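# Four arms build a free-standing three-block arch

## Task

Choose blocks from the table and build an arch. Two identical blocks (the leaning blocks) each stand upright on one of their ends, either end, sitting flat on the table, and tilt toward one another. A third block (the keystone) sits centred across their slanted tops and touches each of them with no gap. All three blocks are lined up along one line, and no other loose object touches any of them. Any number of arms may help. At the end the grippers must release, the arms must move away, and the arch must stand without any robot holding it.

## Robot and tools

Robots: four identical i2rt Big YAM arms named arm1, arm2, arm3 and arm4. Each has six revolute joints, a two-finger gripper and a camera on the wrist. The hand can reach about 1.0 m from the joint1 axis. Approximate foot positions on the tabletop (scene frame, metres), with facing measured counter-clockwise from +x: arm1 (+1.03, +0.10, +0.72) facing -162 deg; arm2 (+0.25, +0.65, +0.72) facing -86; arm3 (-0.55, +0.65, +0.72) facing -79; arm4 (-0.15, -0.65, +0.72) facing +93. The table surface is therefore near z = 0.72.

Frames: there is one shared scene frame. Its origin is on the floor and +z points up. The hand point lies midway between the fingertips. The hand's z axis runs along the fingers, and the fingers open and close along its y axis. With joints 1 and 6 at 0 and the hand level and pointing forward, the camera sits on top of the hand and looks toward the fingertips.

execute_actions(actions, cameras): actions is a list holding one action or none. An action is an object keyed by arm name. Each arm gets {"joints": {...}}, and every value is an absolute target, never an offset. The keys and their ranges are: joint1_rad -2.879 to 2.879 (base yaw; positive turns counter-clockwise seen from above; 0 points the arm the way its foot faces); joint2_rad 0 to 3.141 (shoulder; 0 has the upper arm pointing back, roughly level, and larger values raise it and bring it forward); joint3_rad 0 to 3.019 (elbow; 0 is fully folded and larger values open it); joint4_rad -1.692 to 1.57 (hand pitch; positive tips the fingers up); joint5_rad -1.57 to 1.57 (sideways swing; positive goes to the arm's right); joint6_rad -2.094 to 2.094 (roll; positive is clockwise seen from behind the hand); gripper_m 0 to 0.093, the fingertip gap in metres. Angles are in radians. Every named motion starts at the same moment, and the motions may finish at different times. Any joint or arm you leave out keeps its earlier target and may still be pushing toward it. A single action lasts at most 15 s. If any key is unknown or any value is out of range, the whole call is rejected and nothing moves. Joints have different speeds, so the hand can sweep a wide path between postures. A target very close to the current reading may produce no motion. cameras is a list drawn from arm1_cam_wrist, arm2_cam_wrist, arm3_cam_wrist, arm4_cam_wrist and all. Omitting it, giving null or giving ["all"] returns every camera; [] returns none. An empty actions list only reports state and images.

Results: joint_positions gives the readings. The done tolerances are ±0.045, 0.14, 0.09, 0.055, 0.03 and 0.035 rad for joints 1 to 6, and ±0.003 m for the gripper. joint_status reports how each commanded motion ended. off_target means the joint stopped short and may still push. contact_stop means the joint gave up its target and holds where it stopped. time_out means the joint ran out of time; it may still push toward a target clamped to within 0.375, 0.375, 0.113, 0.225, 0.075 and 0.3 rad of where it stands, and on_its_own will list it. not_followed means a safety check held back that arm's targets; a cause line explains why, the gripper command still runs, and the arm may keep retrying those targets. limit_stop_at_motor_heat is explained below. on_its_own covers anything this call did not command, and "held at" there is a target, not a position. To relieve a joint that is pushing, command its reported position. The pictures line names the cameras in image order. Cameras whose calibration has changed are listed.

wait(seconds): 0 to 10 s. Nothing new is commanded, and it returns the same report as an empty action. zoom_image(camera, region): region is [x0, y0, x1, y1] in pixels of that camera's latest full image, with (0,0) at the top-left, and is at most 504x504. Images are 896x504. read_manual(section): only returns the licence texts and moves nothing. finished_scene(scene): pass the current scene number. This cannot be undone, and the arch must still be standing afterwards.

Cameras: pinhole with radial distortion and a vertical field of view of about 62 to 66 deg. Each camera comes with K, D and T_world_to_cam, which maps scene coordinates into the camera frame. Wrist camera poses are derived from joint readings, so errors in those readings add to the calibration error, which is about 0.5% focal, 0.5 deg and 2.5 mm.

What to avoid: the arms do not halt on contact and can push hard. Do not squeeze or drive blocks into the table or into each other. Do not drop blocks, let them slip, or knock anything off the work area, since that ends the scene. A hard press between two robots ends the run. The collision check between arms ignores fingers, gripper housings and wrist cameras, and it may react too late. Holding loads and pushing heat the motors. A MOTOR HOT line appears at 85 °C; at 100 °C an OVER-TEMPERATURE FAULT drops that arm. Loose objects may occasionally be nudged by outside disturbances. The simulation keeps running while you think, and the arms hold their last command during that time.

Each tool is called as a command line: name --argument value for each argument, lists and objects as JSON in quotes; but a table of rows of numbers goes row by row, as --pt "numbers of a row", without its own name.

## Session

execute_actions --actions '[]'

Scene clock: 0.00 s.
Motor temperatures (°C, as the motors report them): arm1=[21 24 29 22 21 23] | arm2=[22 30 30 22 22 22] | arm3=[22 28 24 22 23 22] | arm4=[23 26 31 23 22 24]
arm1.joint_positions: joint1_rad=-0.403 joint2_rad=+0.281 joint3_rad=+1.589 joint4_rad=-1.406 joint5_rad=+0.029 joint6_rad=-0.748 gripper_m=+0.095
arm1.joint_status: not commanded
arm1.hand: x=+1.0110 y=+0.1010 z=+1.3986 quat_wxyz=(+0.285, -0.702, -0.234, +0.609) (m; scene frame)
arm2.joint_positions: joint1_rad=-0.061 joint2_rad=+0.404 joint3_rad=+1.644 joint4_rad=-1.486 joint5_rad=-0.148 joint6_rad=+0.444 gripper_m=+0.095
arm2.joint_status: not commanded
arm2.hand: x=+0.2766 y=+0.5970 z=+1.3699 quat_wxyz=(-0.546, -0.645, -0.446, +0.293) (m; scene frame)
arm3.joint_positions: joint1_rad=+0.621 joint2_rad=+0.656 joint3_rad=+1.652 joint4_rad=-1.576 joint5_rad=-0.095 joint6_rad=+0.294 gripper_m=+0.094
arm3.joint_status: not commanded
arm3.hand: x=-0.4129 y=+0.5408 z=+1.4218 quat_wxyz=(-0.471, -0.427, -0.768, +0.072) (m; scene frame)
arm4.joint_positions: joint1_rad=+0.139 joint2_rad=+0.408 joint3_rad=+1.486 joint4_rad=-1.610 joint5_rad=-0.261 joint6_rad=+0.577 gripper_m=+0.095
arm4.joint_status: not commanded
arm4.hand: x=-0.2091 y=-0.5627 z=+1.3617 quat_wxyz=(-0.099, +0.520, -0.694, -0.489) (m; scene frame)
pictures: arm1_cam_wrist, arm2_cam_wrist, arm3_cam_wrist, arm4_cam_wrist
camera_calibration (this result's frames):
arm1_cam_wrist: T_world_to_cam=[[0.0177677, 0.731664, 0.681434, -1.04165], [0.702846, 0.475595, -0.528978, -0.019321], [-0.71112, 0.488342, -0.505797, 1.50364], [0, 0, 0, 1]] pos_world=[1.10136, 0.0370362, 1.46013]
arm2_cam_wrist: T_world_to_cam=[[-0.90235, -0.00164298, -0.431001, 0.839157], [0.272336, 0.772901, -0.573113, 0.25232], [0.334062, -0.634525, -0.696979, 1.36423], [0, 0, 0, 1]] pos_world=[0.23276, 0.671998, 1.45712]
arm3_cam_wrist: T_world_to_cam=[[-0.733503, -0.61831, -0.282251, 0.433891], [-0.540412, 0.782394, -0.309538, -0.202655], [0.412222, -0.0745154, -0.908031, 1.62203], [0, 0, 0, 1]] pos_world=[-0.459892, 0.547701, 1.53259]
arm4_cam_wrist: T_world_to_cam=[[0.805723, 0.00363876, -0.592281, 0.981503], [-0.149671, -0.966276, -0.209545, -0.288272], [-0.573069, 0.257483, -0.778007, 1.20658], [0, 0, 0, 1]] pos_world=[-0.14251, -0.592796, 1.45965]
Images, in order (width x height): arm1_cam_wrist 896x504, arm2_cam_wrist 896x504, arm3_cam_wrist 896x504, arm4_cam_wrist 896x504.

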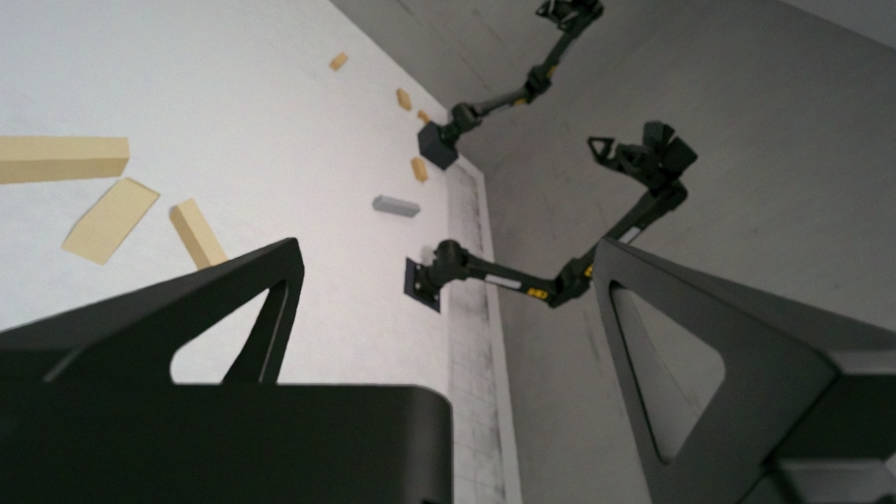

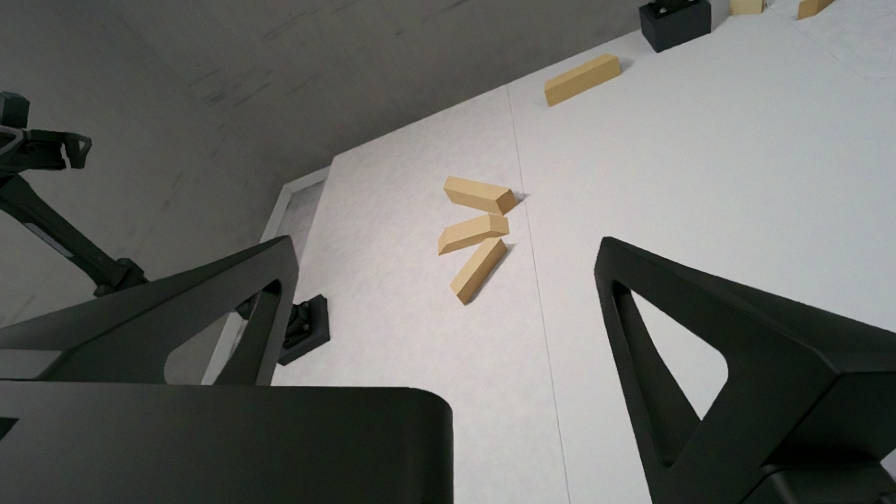

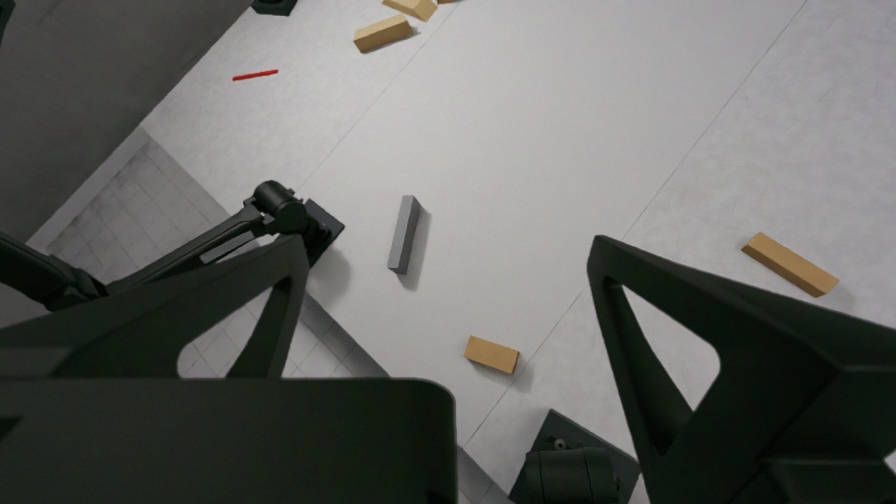

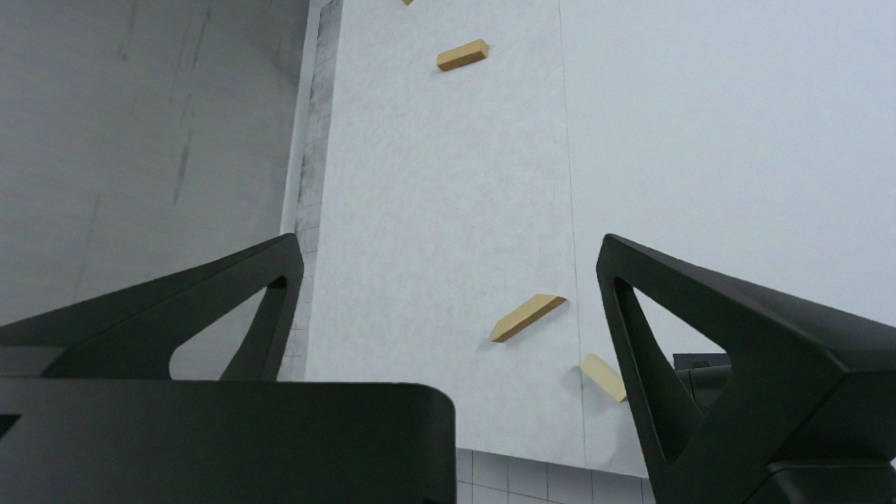

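execute_actions --actions '[{"arm1":{"joints":{"joint1_rad":0.2,"joint2_rad":1.0,"joint3_rad":1.3,"joint4_rad":-1.25,"joint5_rad":0,"joint6_rad":0}},"arm4":{"joints":{"joint1_rad":-1.45,"joint2_rad":0.6,"joint3_rad":1.2,"joint4_rad":-1.55,"joint5_rad":0,"joint6_rad":0}},"arm3":{"joints":{"joint1_rad":-0.15,"joint2_rad":2.2,"joint3_rad":2.5,"joint4_rad":-1.2,"joint5_rad":0,"joint6_rad":0}},"arm2":{"joints":{"joint1_rad":0.35,"joint2_rad":1.2,"joint3_rad":0.7,"joint4_rad":0.4,"joint5_rad":0,"joint6_rad":0}}}]'

Scene clock: 9.37 s.
Motor temperatures (°C, as the motors report them): arm1=[21 25 30 22 21 23] | arm2=[22 30 31 22 22 22] | arm3=[22 28 26 22 23 22] | arm4=[23 26 32 23 22 24]
arm1.joint_positions: joint1_rad=+0.195 joint2_rad=+1.001 joint3_rad=+1.270 joint4_rad=-1.255 joint5_rad=+0.002 joint6_rad=-0.010 gripper_m=+0.095
arm1.joint_status: all done
arm1.hand: x=+0.7000 y=-0.0881 z=+1.1340 quat_wxyz=(-0.066, -0.925, -0.248, +0.279) (m; scene frame)
arm2.joint_positions: joint1_rad=+0.344 joint2_rad=+1.204 joint3_rad=+0.704 joint4_rad=+0.378 joint5_rad=-0.001 joint6_rad=+0.011 gripper_m=+0.095
arm2.joint_status: all done
arm2.hand: x=+0.4417 y=+0.1617 z=+1.0251 quat_wxyz=(-0.549, -0.423, -0.615, +0.376) (m; scene frame)
arm3.joint_positions: joint1_rad=-0.155 joint2_rad=+2.195 joint3_rad=+2.466 joint4_rad=-1.198 joint5_rad=-0.002 joint6_rad=+0.007 gripper_m=+0.094
arm3.joint_status: all done
arm3.hand: x=-0.5315 y=-0.1615 z=+1.1242 quat_wxyz=(-0.228, -0.665, -0.676, +0.220) (m; scene frame)
arm4.joint_positions: joint1_rad=-1.445 joint2_rad=+0.596 joint3_rad=+1.191 joint4_rad=-1.563 joint5_rad=+0.001 joint6_rad=+0.012 gripper_m=+0.095
arm4.joint_status: all done
arm4.hand: x=+0.0483 y=-0.6209 z=+1.2169 quat_wxyz=(-0.298, +0.058, -0.953, -0.014) (m; scene frame)
pictures: arm1_cam_wrist, arm2_cam_wrist, arm3_cam_wrist, arm4_cam_wrist
camera_calibration (this result's frames):
arm1_cam_wrist: T_world_to_cam=[[-0.492906, 0.870011, 0.0111839, 0.412291], [0.869268, 0.491847, 0.049588, -0.62189], [0.0376413, 0.034164, -0.998707, 1.23581], [0, 0, 0, 1]] pos_world=[0.697293, -0.0950429, 1.26044]
arm2_cam_wrist: T_world_to_cam=[[-0.931791, -0.362748, 0.0133937, 0.454633], [-0.253553, 0.624011, -0.739136, 0.77277], [0.259762, -0.692116, -0.673423, 0.810515], [0, 0, 0, 1]] pos_world=[0.40902, 0.243671, 1.11091]
arm3_cam_wrist: T_world_to_cam=[[-0.999904, -0.0113578, 0.0079267, -0.541097], [-0.0114545, 0.999859, -0.0122616, 0.17272], [-0.00778632, -0.0123512, -0.999893, 1.23852], [0, 0, 0, 1]] pos_world=[-0.529423, -0.163544, 1.2448]
arm4_cam_wrist: T_world_to_cam=[[0.0989375, -0.995072, -0.00653335, -0.610165], [-0.994664, -0.0990856, 0.028729, -0.0469887], [-0.0292347, 0.00365611, -0.999566, 1.34211], [0, 0, 0, 1]] pos_world=[0.0528665, -0.616721, 1.33889]
Images, in order (width x height): arm1_cam_wrist 896x504, arm2_cam_wrist 896x504, arm3_cam_wrist 896x504, arm4_cam_wrist 896x504.

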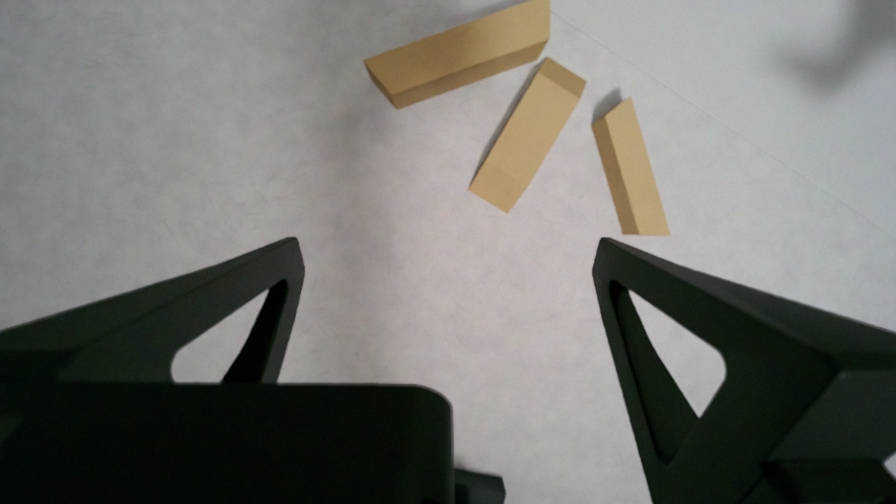

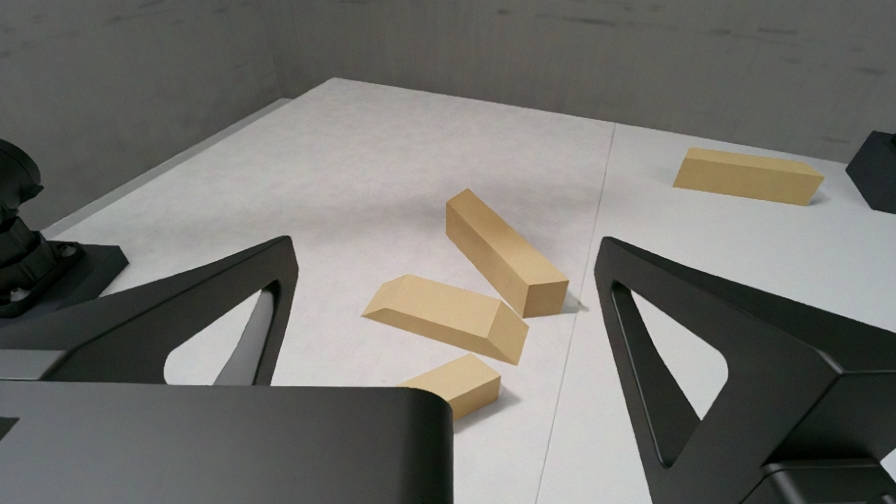

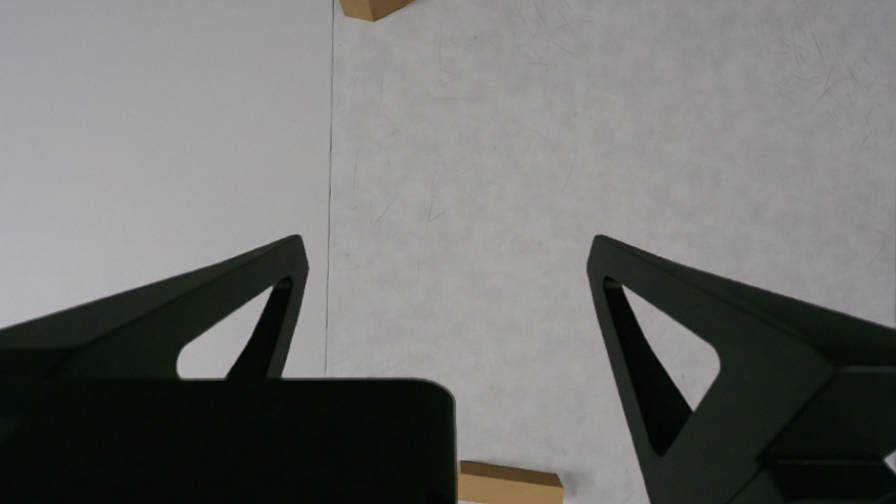

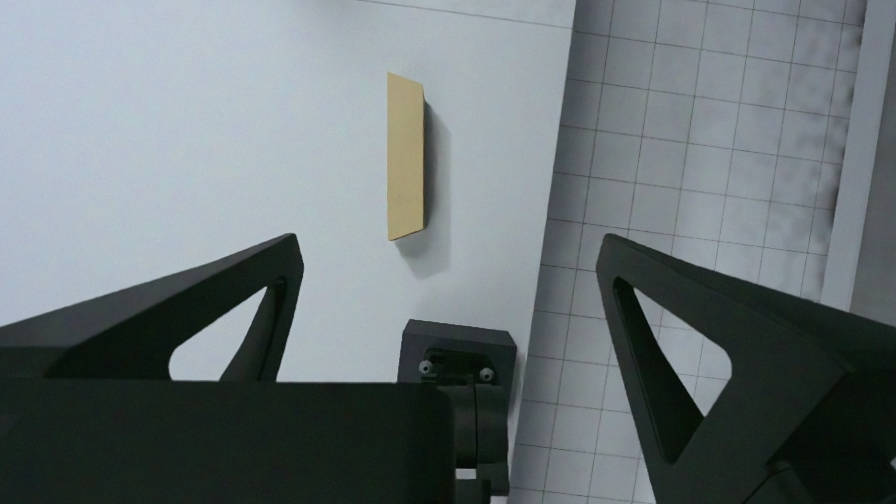

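zoom_image --camera "arm4_cam_wrist" --region '[310, 60, 510, 260]'

zoom_image --camera "arm1_cam_wrist" --region '[350, 0, 690, 250]'

execute_actions --actions '[{"arm3":{"joints":{"joint4_rad":-0.75}}}]' --cameras '["arm3_cam_wrist"]'

Region (310, 60, 510, 260) of arm4_cam_wrist's 896x504 image, scaled by 2.520, with more detail than that image has.

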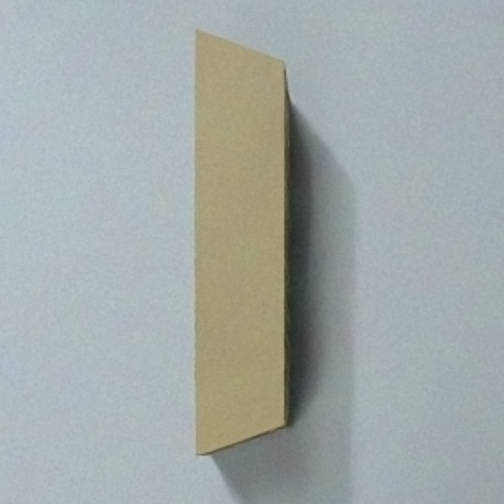

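Region (350, 0, 690, 250) of arm1_cam_wrist's 896x504 image, scaled by 1.482, with more detail than that image has; it fills the top 371 rows of this view, and the rest is white.

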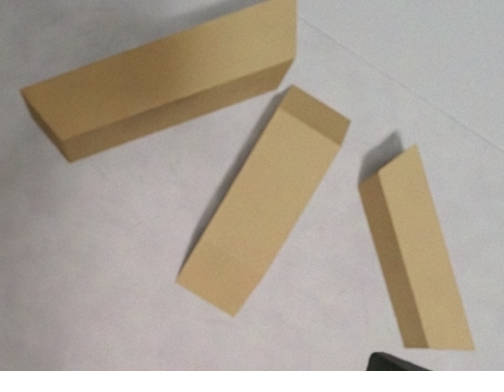

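Scene clock: 15.67 s.
Motor temperatures (°C, as the motors report them): arm1=[21 25 33 22 21 23] | arm2=[22 30 32 22 22 22] | arm3=[22 29 28 22 23 22] | arm4=[23 26 34 23 22 24]
arm1.joint_positions: joint1_rad=+0.195 joint2_rad=+1.001 joint3_rad=+1.270 joint4_rad=-1.255 joint5_rad=+0.002 joint6_rad=-0.010 gripper_m=+0.095
arm1.joint_status: not commanded
arm1.hand: x=+0.7000 y=-0.0881 z=+1.1340 quat_wxyz=(-0.066, -0.925, -0.248, +0.279) (m; scene frame)
arm2.joint_positions: joint1_rad=+0.344 joint2_rad=+1.204 joint3_rad=+0.704 joint4_rad=+0.378 joint5_rad=-0.001 joint6_rad=+0.011 gripper_m=+0.095
arm2.joint_status: not commanded
arm2.hand: x=+0.4417 y=+0.1617 z=+1.0251 quat_wxyz=(-0.549, -0.423, -0.615, +0.376) (m; scene frame)
arm3.joint_positions: joint1_rad=-0.155 joint2_rad=+2.195 joint3_rad=+2.466 joint4_rad=-0.765 joint5_rad=-0.002 joint6_rad=+0.007 gripper_m=+0.094
arm3.joint_status: all done
arm3.hand: x=-0.5299 y=-0.2304 z=+1.2042 quat_wxyz=(-0.368, -0.602, -0.612, +0.357) (m; scene frame)
arm4.joint_positions: joint1_rad=-1.445 joint2_rad=+0.596 joint3_rad=+1.191 joint4_rad=-1.563 joint5_rad=+0.001 joint6_rad=+0.011 gripper_m=+0.095
arm4.joint_status: not commanded
arm4.hand: x=+0.0483 y=-0.6209 z=+1.2169 quat_wxyz=(-0.298, +0.058, -0.953, -0.013) (m; scene frame)
pictures: arm3_cam_wrist
camera_calibration (this result's frames):
arm3_cam_wrist: T_world_to_cam=[[-0.999955, -0.0091705, 0.00234641, -0.533723], [-0.00928772, 0.902638, -0.4303, 0.724709], [0.00182811, -0.430302, -0.902683, 1.10942], [0, 0, 0, 1]] pos_world=[-0.528996, -0.181661, 1.31455]
Images, in order (width x height): arm3_cam_wrist 896x504.

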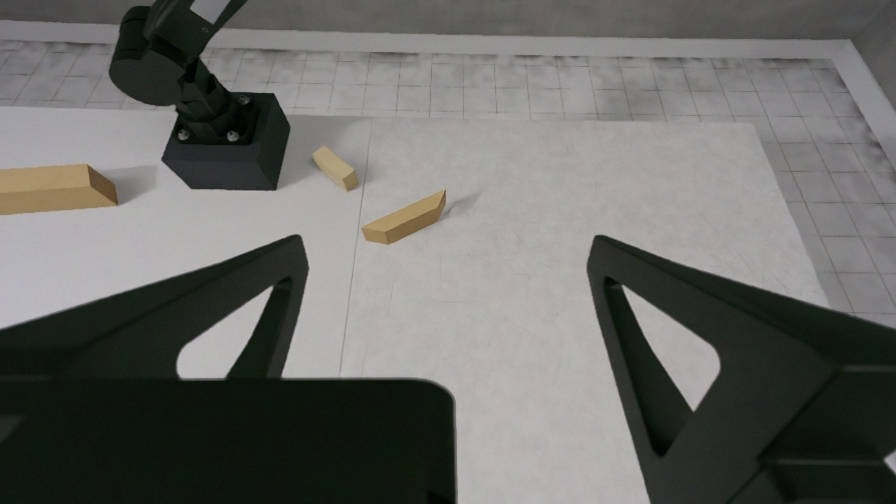

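execute_actions --actions '[{"arm1":{"joints":{"joint1_rad":0.022,"joint2_rad":1.68,"joint3_rad":1.24,"joint4_rad":-1.095,"joint6_rad":0.37}},"arm4":{"joints":{"joint1_rad":-1.26,"joint2_rad":1.375,"joint3_rad":0.75,"joint4_rad":-0.93,"joint6_rad":0.218}},"arm3":{"joints":{"joint1_rad":0.57,"joint2_rad":1.6,"joint3_rad":1.0,"joint4_rad":0.65}},"arm2":{"joints":{"joint1_rad":0.94,"joint2_rad":1.3,"joint3_rad":0.45,"joint4_rad":0.87,"joint6_rad":-1.58,"gripper_m":0.07}}}]' --cameras '["arm4_cam_wrist","arm1_cam_wrist"]'

Scene clock: 100.73 s.
Motor temperatures (°C, as the motors report them): arm1=[21 24 40 22 21 23] | arm2=[22 30 36 23 22 22] | arm3=[22 34 33 22 23 22] | arm4=[23 26 38 23 22 24]
arm1.joint_positions: joint1_rad=+0.021 joint2_rad=+1.692 joint3_rad=+1.221 joint4_rad=-1.100 joint5_rad=+0.001 joint6_rad=+0.360 gripper_m=+0.095
arm1.joint_status: all done
arm1.hand: x=+0.5811 y=-0.0572 z=+0.8311 quat_wxyz=(+0.005, -1.000, +0.011, +0.001) (m; scene frame)
arm2.joint_positions: joint1_rad=+0.934 joint2_rad=+1.305 joint3_rad=+0.441 joint4_rad=+0.849 joint5_rad=-0.001 joint6_rad=-1.568 gripper_m=+0.070
arm2.joint_status: all done
arm2.hand: x=+0.6453 y=+0.3767 z=+0.9462 quat_wxyz=(-0.321, +0.331, -0.630, +0.625) (m; scene frame)
arm3.joint_positions: joint1_rad=+0.566 joint2_rad=+1.609 joint3_rad=+0.997 joint4_rad=+0.636 joint5_rad=-0.001 joint6_rad=+0.003 gripper_m=+0.094
arm3.joint_status: all done
arm3.hand: x=-0.1012 y=+0.1642 z=+1.1128 quat_wxyz=(-0.656, -0.281, -0.639, +0.286) (m; scene frame)
arm4.joint_positions: joint1_rad=-1.262 joint2_rad=+1.370 joint3_rad=+0.751 joint4_rad=-0.945 joint5_rad=+0.001 joint6_rad=+0.207 gripper_m=+0.095
arm4.joint_status: all done
arm4.hand: x=+0.1597 y=-0.5519 z=+0.8530 quat_wxyz=(-0.006, +0.053, -0.999, +0.007) (m; scene frame)
pictures: arm1_cam_wrist, arm4_cam_wrist
camera_calibration (this result's frames):
arm1_cam_wrist: T_world_to_cam=[[0.0284257, 0.999565, 0.00781271, 0.0373991], [0.808457, -0.0275861, 0.587908, -0.960457], [0.587868, -0.0103955, -0.80889, 0.456617], [0, 0, 0, 1]] pos_world=[0.506994, -0.0591314, 0.933722]
arm4_cam_wrist: T_world_to_cam=[[0.0806737, -0.996665, 0.0122548, -0.568892], [-0.808988, -0.0582903, 0.584928, -0.400491], [-0.582263, -0.0571023, -0.810992, 0.875385], [0, 0, 0, 1]] pos_world=[0.231607, -0.540353, 0.951161]
Images, in order (width x height): arm1_cam_wrist 896x504, arm4_cam_wrist 896x504.

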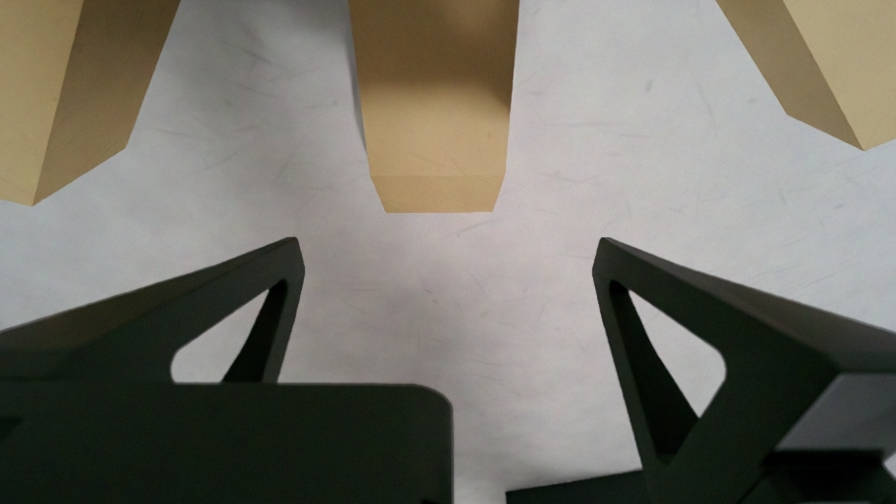

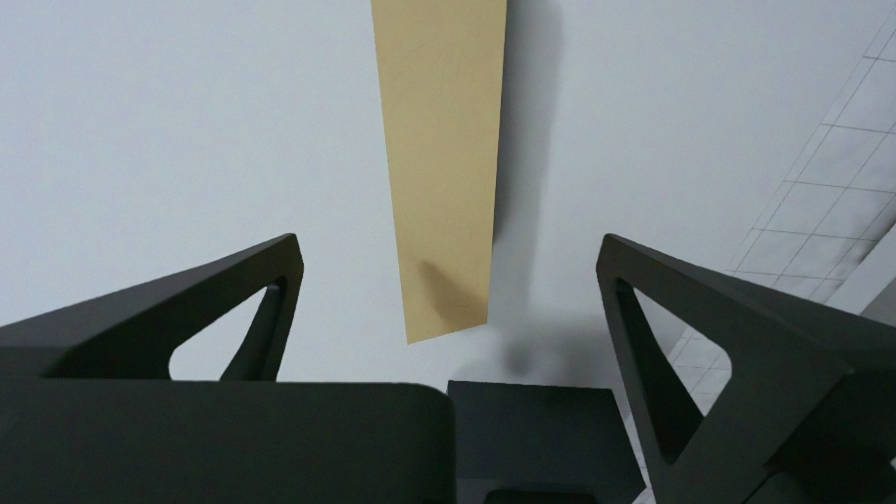

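execute_actions --actions '[{"arm1":{"joints":{"joint1_rad":0.042,"joint2_rad":1.80,"joint3_rad":1.142,"joint4_rad":-0.885}},"arm4":{"joints":{"joint2_rad":1.60,"joint3_rad":0.65,"joint4_rad":-0.605}}}]' --cameras '["arm4_cam_wrist","arm1_cam_wrist","arm3_cam_wrist"]'

Scene clock: 105.30 s.
Motor temperatures (°C, as the motors report them): arm1=[21 25 39 22 21 23] | arm2=[22 30 36 23 22 22] | arm3=[22 34 33 22 23 22] | arm4=[23 26 37 23 22 24]
arm1.joint_positions: joint1_rad=+0.030 joint2_rad=+1.813 joint3_rad=+1.129 joint4_rad=-0.893 joint5_rad=+0.001 joint6_rad=+0.360 gripper_m=+0.095
arm1.joint_status: all done
arm1.hand: x=+0.5849 y=-0.0598 z=+0.7466 quat_wxyz=(+0.006, -1.000, +0.007, -0.002) (m; scene frame)
arm2.joint_positions: joint1_rad=+0.934 joint2_rad=+1.305 joint3_rad=+0.441 joint4_rad=+0.849 joint5_rad=-0.001 joint6_rad=-1.568 gripper_m=+0.070
arm2.joint_status: not commanded
arm2.hand: x=+0.6453 y=+0.3767 z=+0.9462 quat_wxyz=(-0.321, +0.331, -0.630, +0.625) (m; scene frame)
arm3.joint_positions: joint1_rad=+0.566 joint2_rad=+1.609 joint3_rad=+0.997 joint4_rad=+0.636 joint5_rad=-0.001 joint6_rad=+0.003 gripper_m=+0.094
arm3.joint_status: not commanded
arm3.hand: x=-0.1012 y=+0.1642 z=+1.1128 quat_wxyz=(-0.656, -0.281, -0.639, +0.286) (m; scene frame)
arm4.joint_positions: joint1_rad=-1.262 joint2_rad=+1.607 joint3_rad=+0.652 joint4_rad=-0.619 joint5_rad=+0.001 joint6_rad=+0.207 gripper_m=+0.095
arm4.joint_status: all done
arm4.hand: x=+0.1578 y=-0.5540 z=+0.7544 quat_wxyz=(-0.001, +0.053, -0.999, +0.008) (m; scene frame)
pictures: arm1_cam_wrist, arm3_cam_wrist, arm4_cam_wrist
camera_calibration (this result's frames):
arm1_cam_wrist: T_world_to_cam=[[0.018898, 0.999769, 0.0102788, 0.0442895], [0.804814, -0.0213112, 0.593145, -0.915336], [0.593226, -0.00293675, -0.80503, 0.38043], [0, 0, 0, 1]] pos_world=[0.510157, -0.0626688, 0.848729]
arm3_cam_wrist: T_world_to_cam=[[-0.744894, -0.667181, -0.00120034, 0.036503], [-0.380639, 0.426452, -0.82052, 0.808061], [0.547948, -0.610744, -0.571616, 0.912399], [0, 0, 0, 1]] pos_world=[-0.165177, 0.236997, 1.18462]
arm4_cam_wrist: T_world_to_cam=[[0.0806506, -0.996637, 0.0145296, -0.571392], [-0.803439, -0.0563756, 0.592712, -0.350137], [-0.589899, -0.0594762, -0.805284, 0.789792], [0, 0, 0, 1]] pos_world=[0.230667, -0.542235, 0.851839]
Images, in order (width x height): arm1_cam_wrist 896x504, arm3_cam_wrist 896x504, arm4_cam_wrist 896x504.

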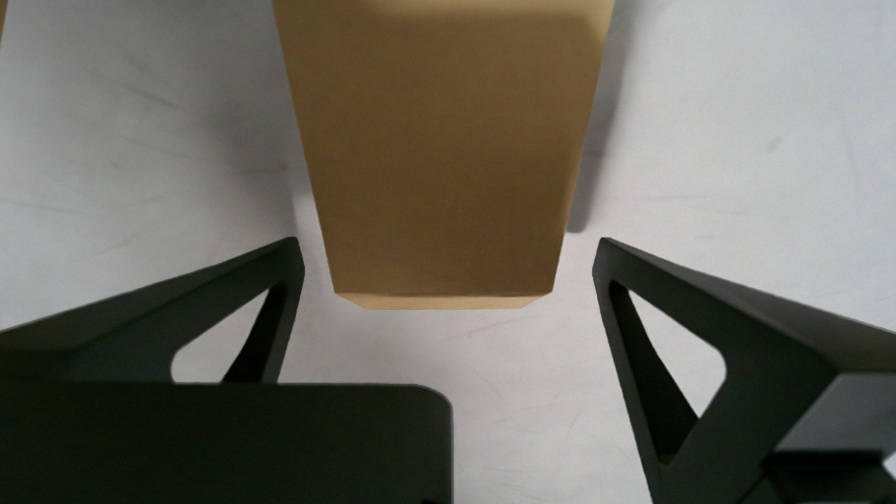

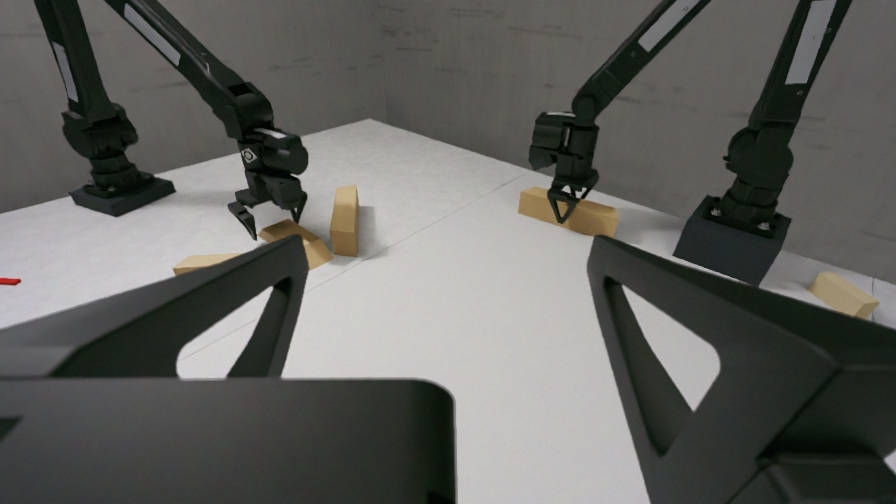

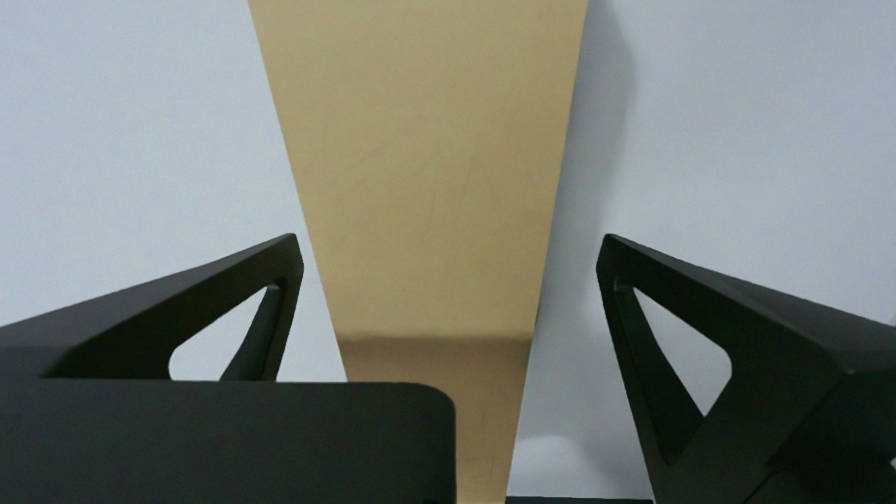

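execute_actions --actions '[{"arm1":{"joints":{"joint4_rad":-0.835}},"arm4":{"joints":{"gripper_m":0}}}]' --cameras '[]'

execute_actions --actions '[{"arm1":{"joints":{"gripper_m":0}},"arm4":{"joints":{"joint2_rad":1.15,"joint3_rad":0.8,"joint4_rad":-0.8}}}]' --cameras '["arm1_cam_wrist"]'

execute_actions --actions '[{"arm1":{"joints":{"joint2_rad":1.6,"joint3_rad":1.2,"joint4_rad":-1.1}},"arm4":{"joints":{"joint1_rad":-0.47,"joint2_rad":1.3,"joint3_rad":0.85,"joint4_rad":0.8,"joint5_rad":0.32,"joint6_rad":0.365}}}]' --cameras '["arm1_cam_wrist","arm3_cam_wrist"]'

Scene clock: 112.77 s.
Motor temperatures (°C, as the motors report them): arm1=[21 26 38 22 21 23] | arm2=[22 30 36 23 22 22] | arm3=[22 33 32 22 23 22] | arm4=[23 26 36 23 22 24]
arm1.joint_positions: joint1_rad=+0.030 joint2_rad=+1.813 joint3_rad=+1.129 joint4_rad=-0.844 joint5_rad=+0.001 joint6_rad=+0.360 gripper_m=+0.095
arm1.joint_status: all done
arm1.hand: x=+0.5735 y=-0.0639 z=+0.7467 quat_wxyz=(-0.002, -1.000, +0.007, +0.021) (m; scene frame)
arm2.joint_positions: joint1_rad=+0.934 joint2_rad=+1.305 joint3_rad=+0.441 joint4_rad=+0.849 joint5_rad=-0.001 joint6_rad=-1.568 gripper_m=+0.070
arm2.joint_status: not commanded
arm2.hand: x=+0.6453 y=+0.3767 z=+0.9462 quat_wxyz=(-0.321, +0.331, -0.630, +0.625) (m; scene frame)
arm3.joint_positions: joint1_rad=+0.566 joint2_rad=+1.609 joint3_rad=+0.997 joint4_rad=+0.636 joint5_rad=-0.001 joint6_rad=+0.003 gripper_m=+0.094
arm3.joint_status: not commanded
arm3.hand: x=-0.1012 y=+0.1642 z=+1.1128 quat_wxyz=(-0.656, -0.281, -0.639, +0.286) (m; scene frame)
arm4.joint_positions: joint1_rad=-1.261 joint2_rad=+1.606 joint3_rad=+0.652 joint4_rad=-0.618 joint5_rad=-0.001 joint6_rad=+0.212 gripper_m=+0.047
arm4.joint_status: gripper_m off_target (ended at +0.047, target +0.000)
arm4.hand: x=+0.1583 y=-0.5536 z=+0.7545 quat_wxyz=(-0.002, +0.050, -0.999, +0.007) (m; scene frame)
pictures: none
No camera images: the call's "cameras" was empty. Leave "cameras" out to get every camera's image.

Scene clock: 114.00 s.
Motor temperatures (°C, as the motors report them): arm1=[21 26 37 22 21 23] | arm2=[22 30 36 23 22 22] | arm3=[22 33 32 22 23 22] | arm4=[23 26 36 23 22 24]
arm1.joint_positions: joint1_rad=+0.030 joint2_rad=+1.813 joint3_rad=+1.129 joint4_rad=-0.843 joint5_rad=+0.001 joint6_rad=+0.362 gripper_m=+0.060
arm1.joint_status: gripper_m off_target (ended at +0.060, target +0.000)
arm1.hand: x=+0.5733 y=-0.0642 z=+0.7469 quat_wxyz=(-0.002, -1.000, +0.008, +0.021) (m; scene frame)
arm2.joint_positions: joint1_rad=+0.934 joint2_rad=+1.305 joint3_rad=+0.441 joint4_rad=+0.849 joint5_rad=-0.001 joint6_rad=-1.568 gripper_m=+0.070
arm2.joint_status: not commanded
arm2.hand: x=+0.6453 y=+0.3767 z=+0.9462 quat_wxyz=(-0.321, +0.331, -0.630, +0.625) (m; scene frame)
arm3.joint_positions: joint1_rad=+0.566 joint2_rad=+1.609 joint3_rad=+0.997 joint4_rad=+0.636 joint5_rad=-0.001 joint6_rad=+0.003 gripper_m=+0.094
arm3.joint_status: not commanded
arm3.hand: x=-0.1012 y=+0.1642 z=+1.1128 quat_wxyz=(-0.656, -0.281, -0.639, +0.286) (m; scene frame)
arm4.joint_positions: joint1_rad=-1.261 joint2_rad=+1.155 joint3_rad=+0.754 joint4_rad=-0.794 joint5_rad=-0.001 joint6_rad=+0.212 gripper_m=+0.047
arm4.joint_status: all done
arm4.hand: x=+0.2041 y=-0.5359 z=+0.9321 quat_wxyz=(-0.183, +0.051, -0.981, -0.042) (m; scene frame)
pictures: arm1_cam_wrist
camera_calibration (this result's frames):
arm1_cam_wrist: T_world_to_cam=[[0.0203814, 0.999761, -0.00791913, 0.0616401], [0.83218, -0.0125739, 0.554363, -0.892447], [0.55413, -0.0178888, -0.832238, 0.429387], [0, 0, 0, 1]] pos_world=[0.503485, -0.0651657, 0.852579]
Images, in order (width x height): arm1_cam_wrist 896x504.

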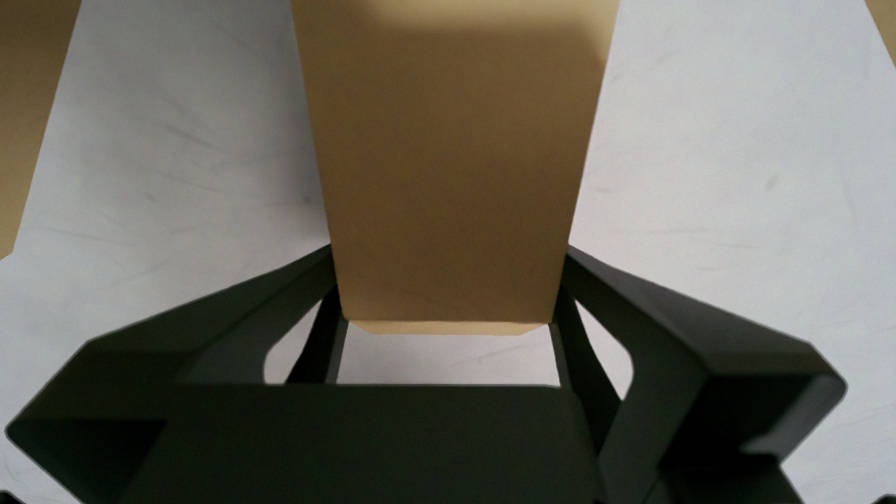

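Scene clock: 115.83 s.
Motor temperatures (°C, as the motors report them): arm1=[21 26 38 22 21 23] | arm2=[22 30 36 23 22 22] | arm3=[22 33 32 22 23 22] | arm4=[23 27 38 23 22 24]
arm1.joint_positions: joint1_rad=+0.030 joint2_rad=+1.603 joint3_rad=+1.158 joint4_rad=-1.096 joint5_rad=+0.001 joint6_rad=+0.362 gripper_m=+0.060
arm1.joint_status: all done
arm1.hand: x=+0.6032 y=-0.0544 z=+0.8486 quat_wxyz=(+0.000, -1.000, +0.008, +0.014) (m; scene frame)
arm2.joint_positions: joint1_rad=+0.934 joint2_rad=+1.305 joint3_rad=+0.441 joint4_rad=+0.849 joint5_rad=-0.001 joint6_rad=-1.568 gripper_m=+0.070
arm2.joint_status: not commanded
arm2.hand: x=+0.6453 y=+0.3767 z=+0.9462 quat_wxyz=(-0.321, +0.331, -0.630, +0.625) (m; scene frame)
arm3.joint_positions: joint1_rad=+0.566 joint2_rad=+1.609 joint3_rad=+0.997 joint4_rad=+0.636 joint5_rad=-0.001 joint6_rad=+0.003 gripper_m=+0.094
arm3.joint_status: not commanded
arm3.hand: x=-0.1012 y=+0.1642 z=+1.1128 quat_wxyz=(-0.656, -0.281, -0.639, +0.286) (m; scene frame)
arm4.joint_positions: joint1_rad=-0.462 joint2_rad=+1.328 joint3_rad=+0.770 joint4_rad=+0.754 joint5_rad=+0.318 joint6_rad=+0.354 gripper_m=+0.047
arm4.joint_status: all done
arm4.hand: x=+0.1421 y=-0.1746 z=+1.1584 quat_wxyz=(-0.635, +0.124, -0.629, -0.431) (m; scene frame)
pictures: arm1_cam_wrist, arm3_cam_wrist
camera_calibration (this result's frames):
arm1_cam_wrist: T_world_to_cam=[[0.0205956, 0.999785, -0.00258206, 0.0474095], [0.82434, -0.01552, 0.565882, -0.978753], [0.56572, -0.0137832, -0.824482, 0.484224], [0, 0, 0, 1]] pos_world=[0.531914, -0.0559154, 0.953215]
arm3_cam_wrist: T_world_to_cam=[[-0.744894, -0.667181, -0.00120034, 0.036503], [-0.380639, 0.426452, -0.82052, 0.808061], [0.547948, -0.610744, -0.571616, 0.912399], [0, 0, 0, 1]] pos_world=[-0.165177, 0.236997, 1.18462]
Images, in order (width x height): arm1_cam_wrist 896x504, arm3_cam_wrist 896x504.

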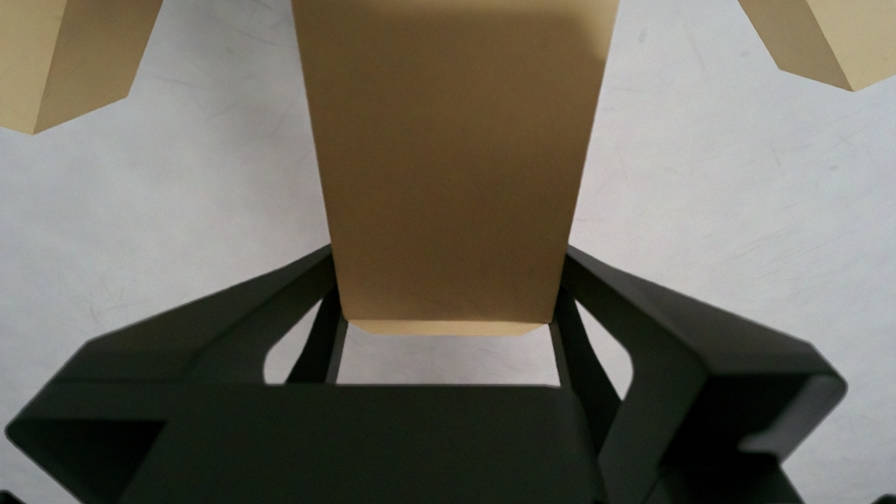

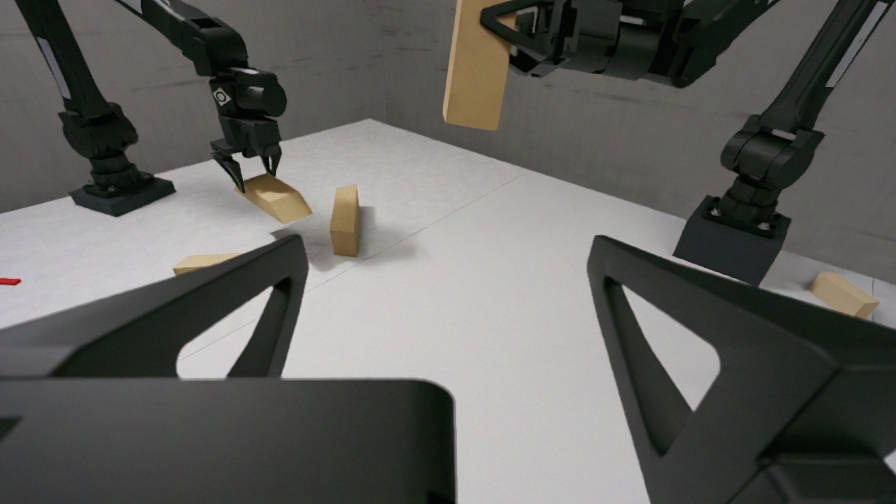

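execute_actions --actions '[{"arm1":{"joints":{"joint1_rad":-0.2,"joint2_rad":1.255,"joint3_rad":1.11,"joint4_rad":-1.40,"joint6_rad":1.77}},"arm4":{"joints":{"joint2_rad":1.95,"joint4_rad":1.24}}}]' --cameras '[]'

execute_actions --actions '[{"arm1":{"joints":{"joint1_rad":-0.73}},"arm3":{"joints":{"joint1_rad":1.0}}}]' --cameras '["arm1_cam_wrist","arm2_cam_wrist","arm3_cam_wrist"]'

Scene clock: 124.00 s.
Motor temperatures (°C, as the motors report them): arm1=[21 26 39 22 21 23] | arm2=[22 30 35 23 22 22] | arm3=[22 33 31 22 23 22] | arm4=[23 27 41 23 22 24]
arm1.joint_positions: joint1_rad=-0.213 joint2_rad=+1.261 joint3_rad=+1.081 joint4_rad=-1.396 joint5_rad=+0.000 joint6_rad=+1.759 gripper_m=+0.060
arm1.joint_status: all done
arm1.hand: x=+0.6865 y=+0.0631 z=+0.9508 quat_wxyz=(+0.005, -0.676, +0.736, +0.002) (m; scene frame)
arm2.joint_positions: joint1_rad=+0.934 joint2_rad=+1.305 joint3_rad=+0.441 joint4_rad=+0.849 joint5_rad=-0.001 joint6_rad=-1.568 gripper_m=+0.070
arm2.joint_status: not commanded
arm2.hand: x=+0.6453 y=+0.3767 z=+0.9462 quat_wxyz=(-0.321, +0.331, -0.630, +0.625) (m; scene frame)
arm3.joint_positions: joint1_rad=+0.566 joint2_rad=+1.609 joint3_rad=+0.997 joint4_rad=+0.636 joint5_rad=-0.001 joint6_rad=+0.003 gripper_m=+0.094
arm3.joint_status: not commanded
arm3.hand: x=-0.1012 y=+0.1642 z=+1.1128 quat_wxyz=(-0.656, -0.281, -0.639, +0.286) (m; scene frame)
arm4.joint_positions: joint1_rad=-0.462 joint2_rad=+1.983 joint3_rad=+0.797 joint4_rad=+1.193 joint5_rad=+0.320 joint6_rad=+0.355 gripper_m=+0.047
arm4.joint_status: all done
arm4.hand: x=+0.1714 y=-0.1222 z=+0.8970 quat_wxyz=(-0.596, +0.157, -0.689, -0.380) (m; scene frame)
pictures: none
No camera images: the call's "cameras" was empty. Leave "cameras" out to get every camera's image.

Scene clock: 125.33 s.
Motor temperatures (°C, as the motors report them): arm1=[21 26 39 22 21 23] | arm2=[22 30 35 23 22 22] | arm3=[22 33 31 22 23 22] | arm4=[23 28 41 24 22 24]
arm1.joint_positions: joint1_rad=-0.728 joint2_rad=+1.261 joint3_rad=+1.081 joint4_rad=-1.396 joint5_rad=-0.002 joint6_rad=+1.760 gripper_m=+0.060
arm1.joint_status: all done
arm1.hand: x=+0.7136 y=+0.2364 z=+0.9524 quat_wxyz=(+0.002, -0.466, +0.885, +0.002) (m; scene frame)
arm2.joint_positions: joint1_rad=+0.934 joint2_rad=+1.305 joint3_rad=+0.441 joint4_rad=+0.849 joint5_rad=-0.001 joint6_rad=-1.568 gripper_m=+0.070
arm2.joint_status: not commanded
arm2.hand: x=+0.6453 y=+0.3767 z=+0.9462 quat_wxyz=(-0.321, +0.331, -0.630, +0.625) (m; scene frame)
arm3.joint_positions: joint1_rad=+1.006 joint2_rad=+1.609 joint3_rad=+0.997 joint4_rad=+0.636 joint5_rad=-0.002 joint6_rad=+0.003 gripper_m=+0.094
arm3.joint_status: all done
arm3.hand: x=+0.0638 y=+0.4018 z=+1.1128 quat_wxyz=(-0.702, -0.135, -0.686, +0.136) (m; scene frame)
arm4.joint_positions: joint1_rad=-0.462 joint2_rad=+1.983 joint3_rad=+0.797 joint4_rad=+1.193 joint5_rad=+0.320 joint6_rad=+0.355 gripper_m=+0.047
arm4.joint_status: not commanded
arm4.hand: x=+0.1714 y=-0.1222 z=+0.8970 quat_wxyz=(-0.596, +0.157, -0.689, -0.380) (m; scene frame)
pictures: arm1_cam_wrist, arm2_cam_wrist, arm3_cam_wrist
camera_calibration (this result's frames):
arm1_cam_wrist: T_world_to_cam=[[0.822085, -0.569357, -0.00310457, -0.445848], [-0.460338, -0.667863, 0.584849, -0.0711725], [-0.335061, -0.479366, -0.811136, 1.25153], [0, 0, 0, 1]] pos_world=[0.7531, 0.298561, 1.0554]
arm2_cam_wrist: T_world_to_cam=[[0.0272531, 0.0119015, 0.999558, -0.969747], [-0.944485, -0.327213, 0.0296476, 0.708707], [0.327421, -0.944876, 0.00232323, 0.265466], [0, 0, 0, 1]] pos_world=[0.608873, 0.494272, 0.94769]
arm3_cam_wrist: T_world_to_cam=[[-0.389209, -0.921149, -0.00116627, 0.397309], [-0.526275, 0.223404, -0.820442, 0.860288], [0.75601, -0.31871, -0.571728, 0.836516], [0, 0, 0, 1]] pos_world=[-0.0250299, 0.440395, 1.18454]
Images, in order (width x height): arm1_cam_wrist 896x504, arm2_cam_wrist 896x504, arm3_cam_wrist 896x504.

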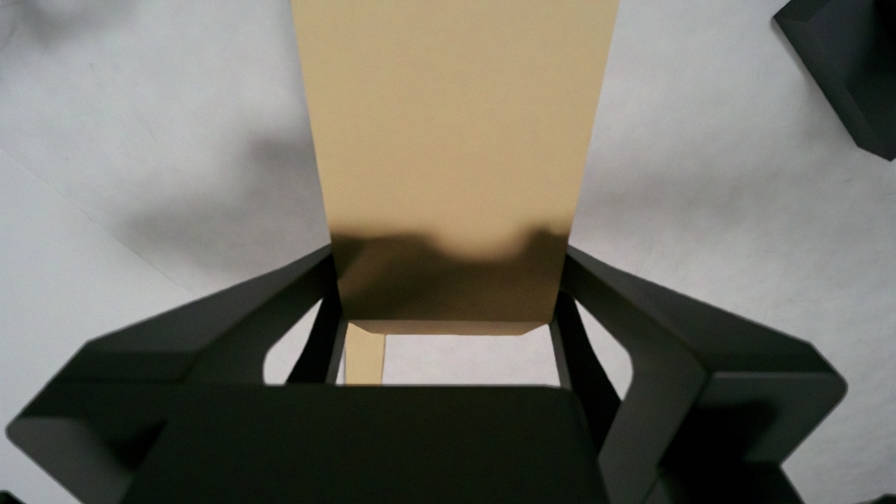

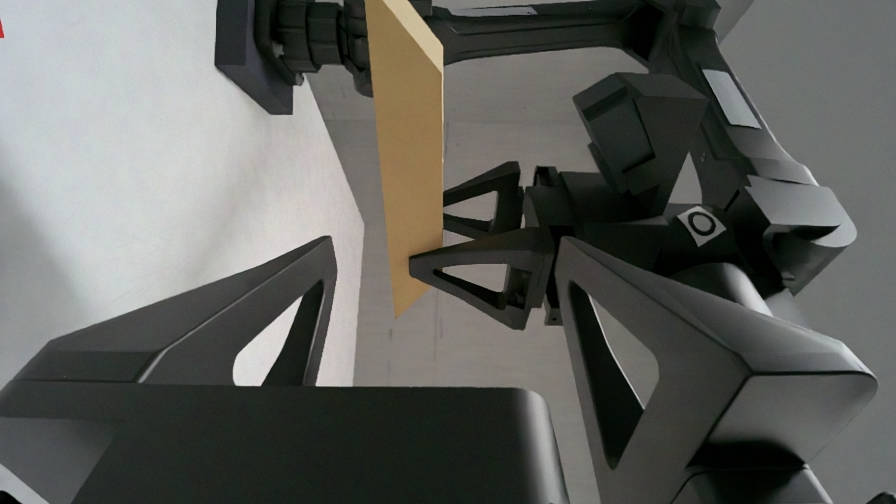

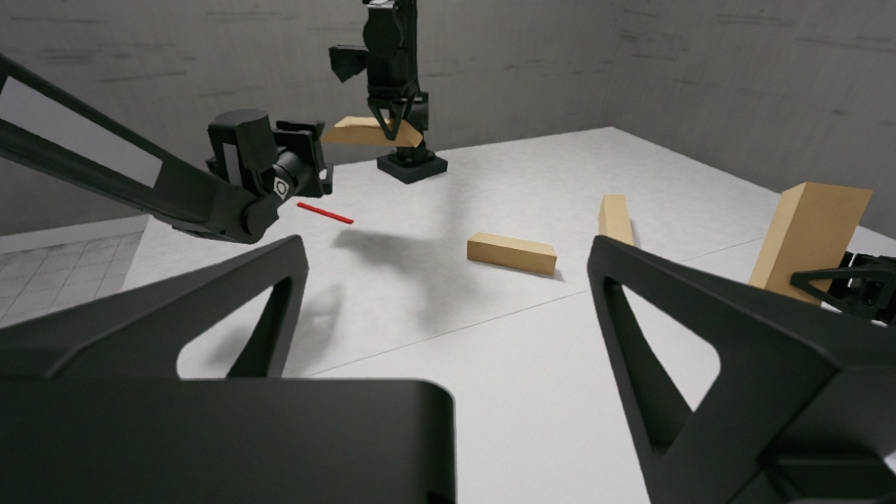

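execute_actions --actions '[{"arm2":{"joints":{"joint2_rad":1.57,"joint3_rad":0.65,"joint4_rad":0.955}}}]' --cameras '["arm1_cam_wrist","arm2_cam_wrist"]'

Scene clock: 132.77 s.
Motor temperatures (°C, as the motors report them): arm1=[21 25 39 22 21 23] | arm2=[22 30 36 23 22 22] | arm3=[22 32 31 22 23 22] | arm4=[23 29 40 24 22 24]
arm1.joint_positions: joint1_rad=-0.728 joint2_rad=+1.261 joint3_rad=+1.081 joint4_rad=-1.396 joint5_rad=-0.002 joint6_rad=+1.760 gripper_m=+0.060
arm1.joint_status: not commanded
arm1.hand: x=+0.7136 y=+0.2364 z=+0.9524 quat_wxyz=(+0.002, -0.466, +0.885, +0.002) (m; scene frame)
arm2.joint_positions: joint1_rad=+0.934 joint2_rad=+1.573 joint3_rad=+0.624 joint4_rad=+0.936 joint5_rad=-0.001 joint6_rad=-1.569 gripper_m=+0.070
arm2.joint_status: all done
arm2.hand: x=+0.7081 y=+0.3321 z=+0.9217 quat_wxyz=(-0.321, +0.331, -0.630, +0.625) (m; scene frame)
arm3.joint_positions: joint1_rad=+1.006 joint2_rad=+1.609 joint3_rad=+0.997 joint4_rad=+0.636 joint5_rad=-0.002 joint6_rad=+0.003 gripper_m=+0.094
arm3.joint_status: not commanded
arm3.hand: x=+0.0638 y=+0.4018 z=+1.1128 quat_wxyz=(-0.702, -0.135, -0.686, +0.136) (m; scene frame)
arm4.joint_positions: joint1_rad=-0.462 joint2_rad=+1.983 joint3_rad=+0.797 joint4_rad=+1.193 joint5_rad=+0.320 joint6_rad=+0.355 gripper_m=+0.047
arm4.joint_status: not commanded
arm4.hand: x=+0.1714 y=-0.1222 z=+0.8970 quat_wxyz=(-0.596, +0.157, -0.689, -0.380) (m; scene frame)
pictures: arm1_cam_wrist, arm2_cam_wrist
camera_calibration (this result's frames):
arm1_cam_wrist: T_world_to_cam=[[0.822085, -0.569357, -0.00310457, -0.445848], [-0.460338, -0.667863, 0.584849, -0.0711725], [-0.335061, -0.479366, -0.811136, 1.25153], [0, 0, 0, 1]] pos_world=[0.7531, 0.298561, 1.0554]
arm2_cam_wrist: T_world_to_cam=[[0.0265368, 0.0128722, 0.999565, -0.946238], [-0.9445, -0.327203, 0.0292886, 0.754493], [0.327437, -0.944867, 0.00347493, 0.201775], [0, 0, 0, 1]] pos_world=[0.671661, 0.449703, 0.923027]
Images, in order (width x height): arm1_cam_wrist 896x504, arm2_cam_wrist 896x504.

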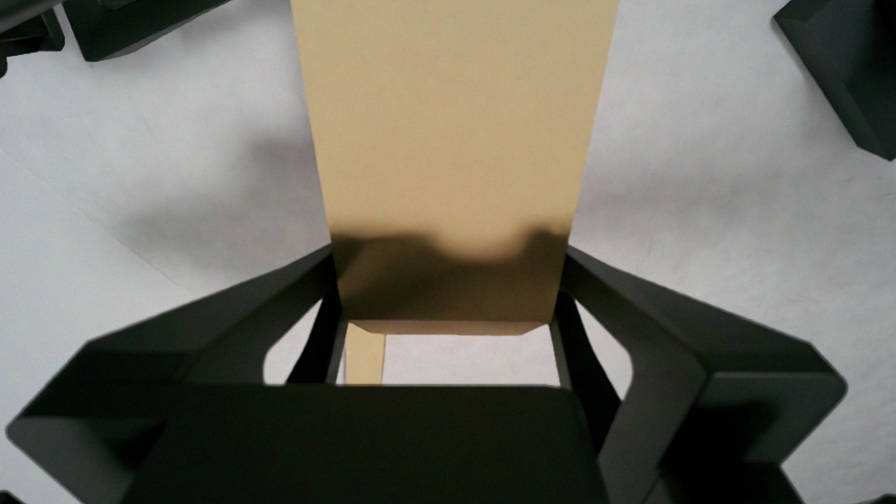

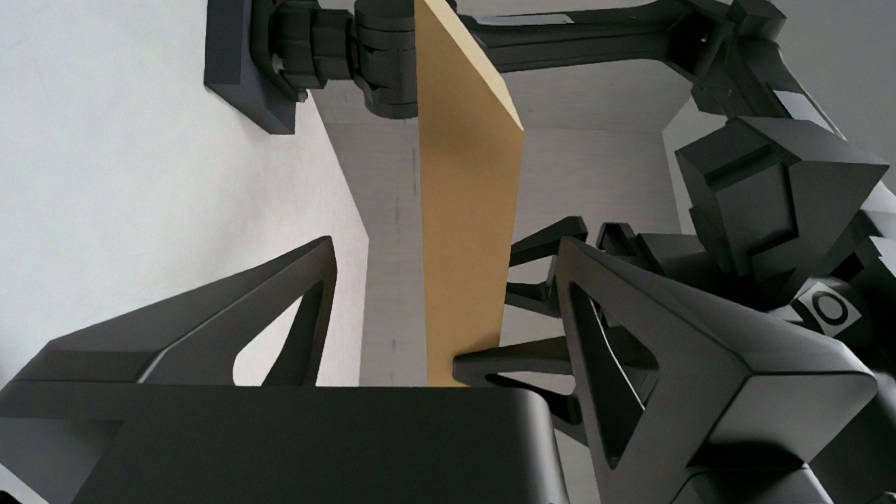

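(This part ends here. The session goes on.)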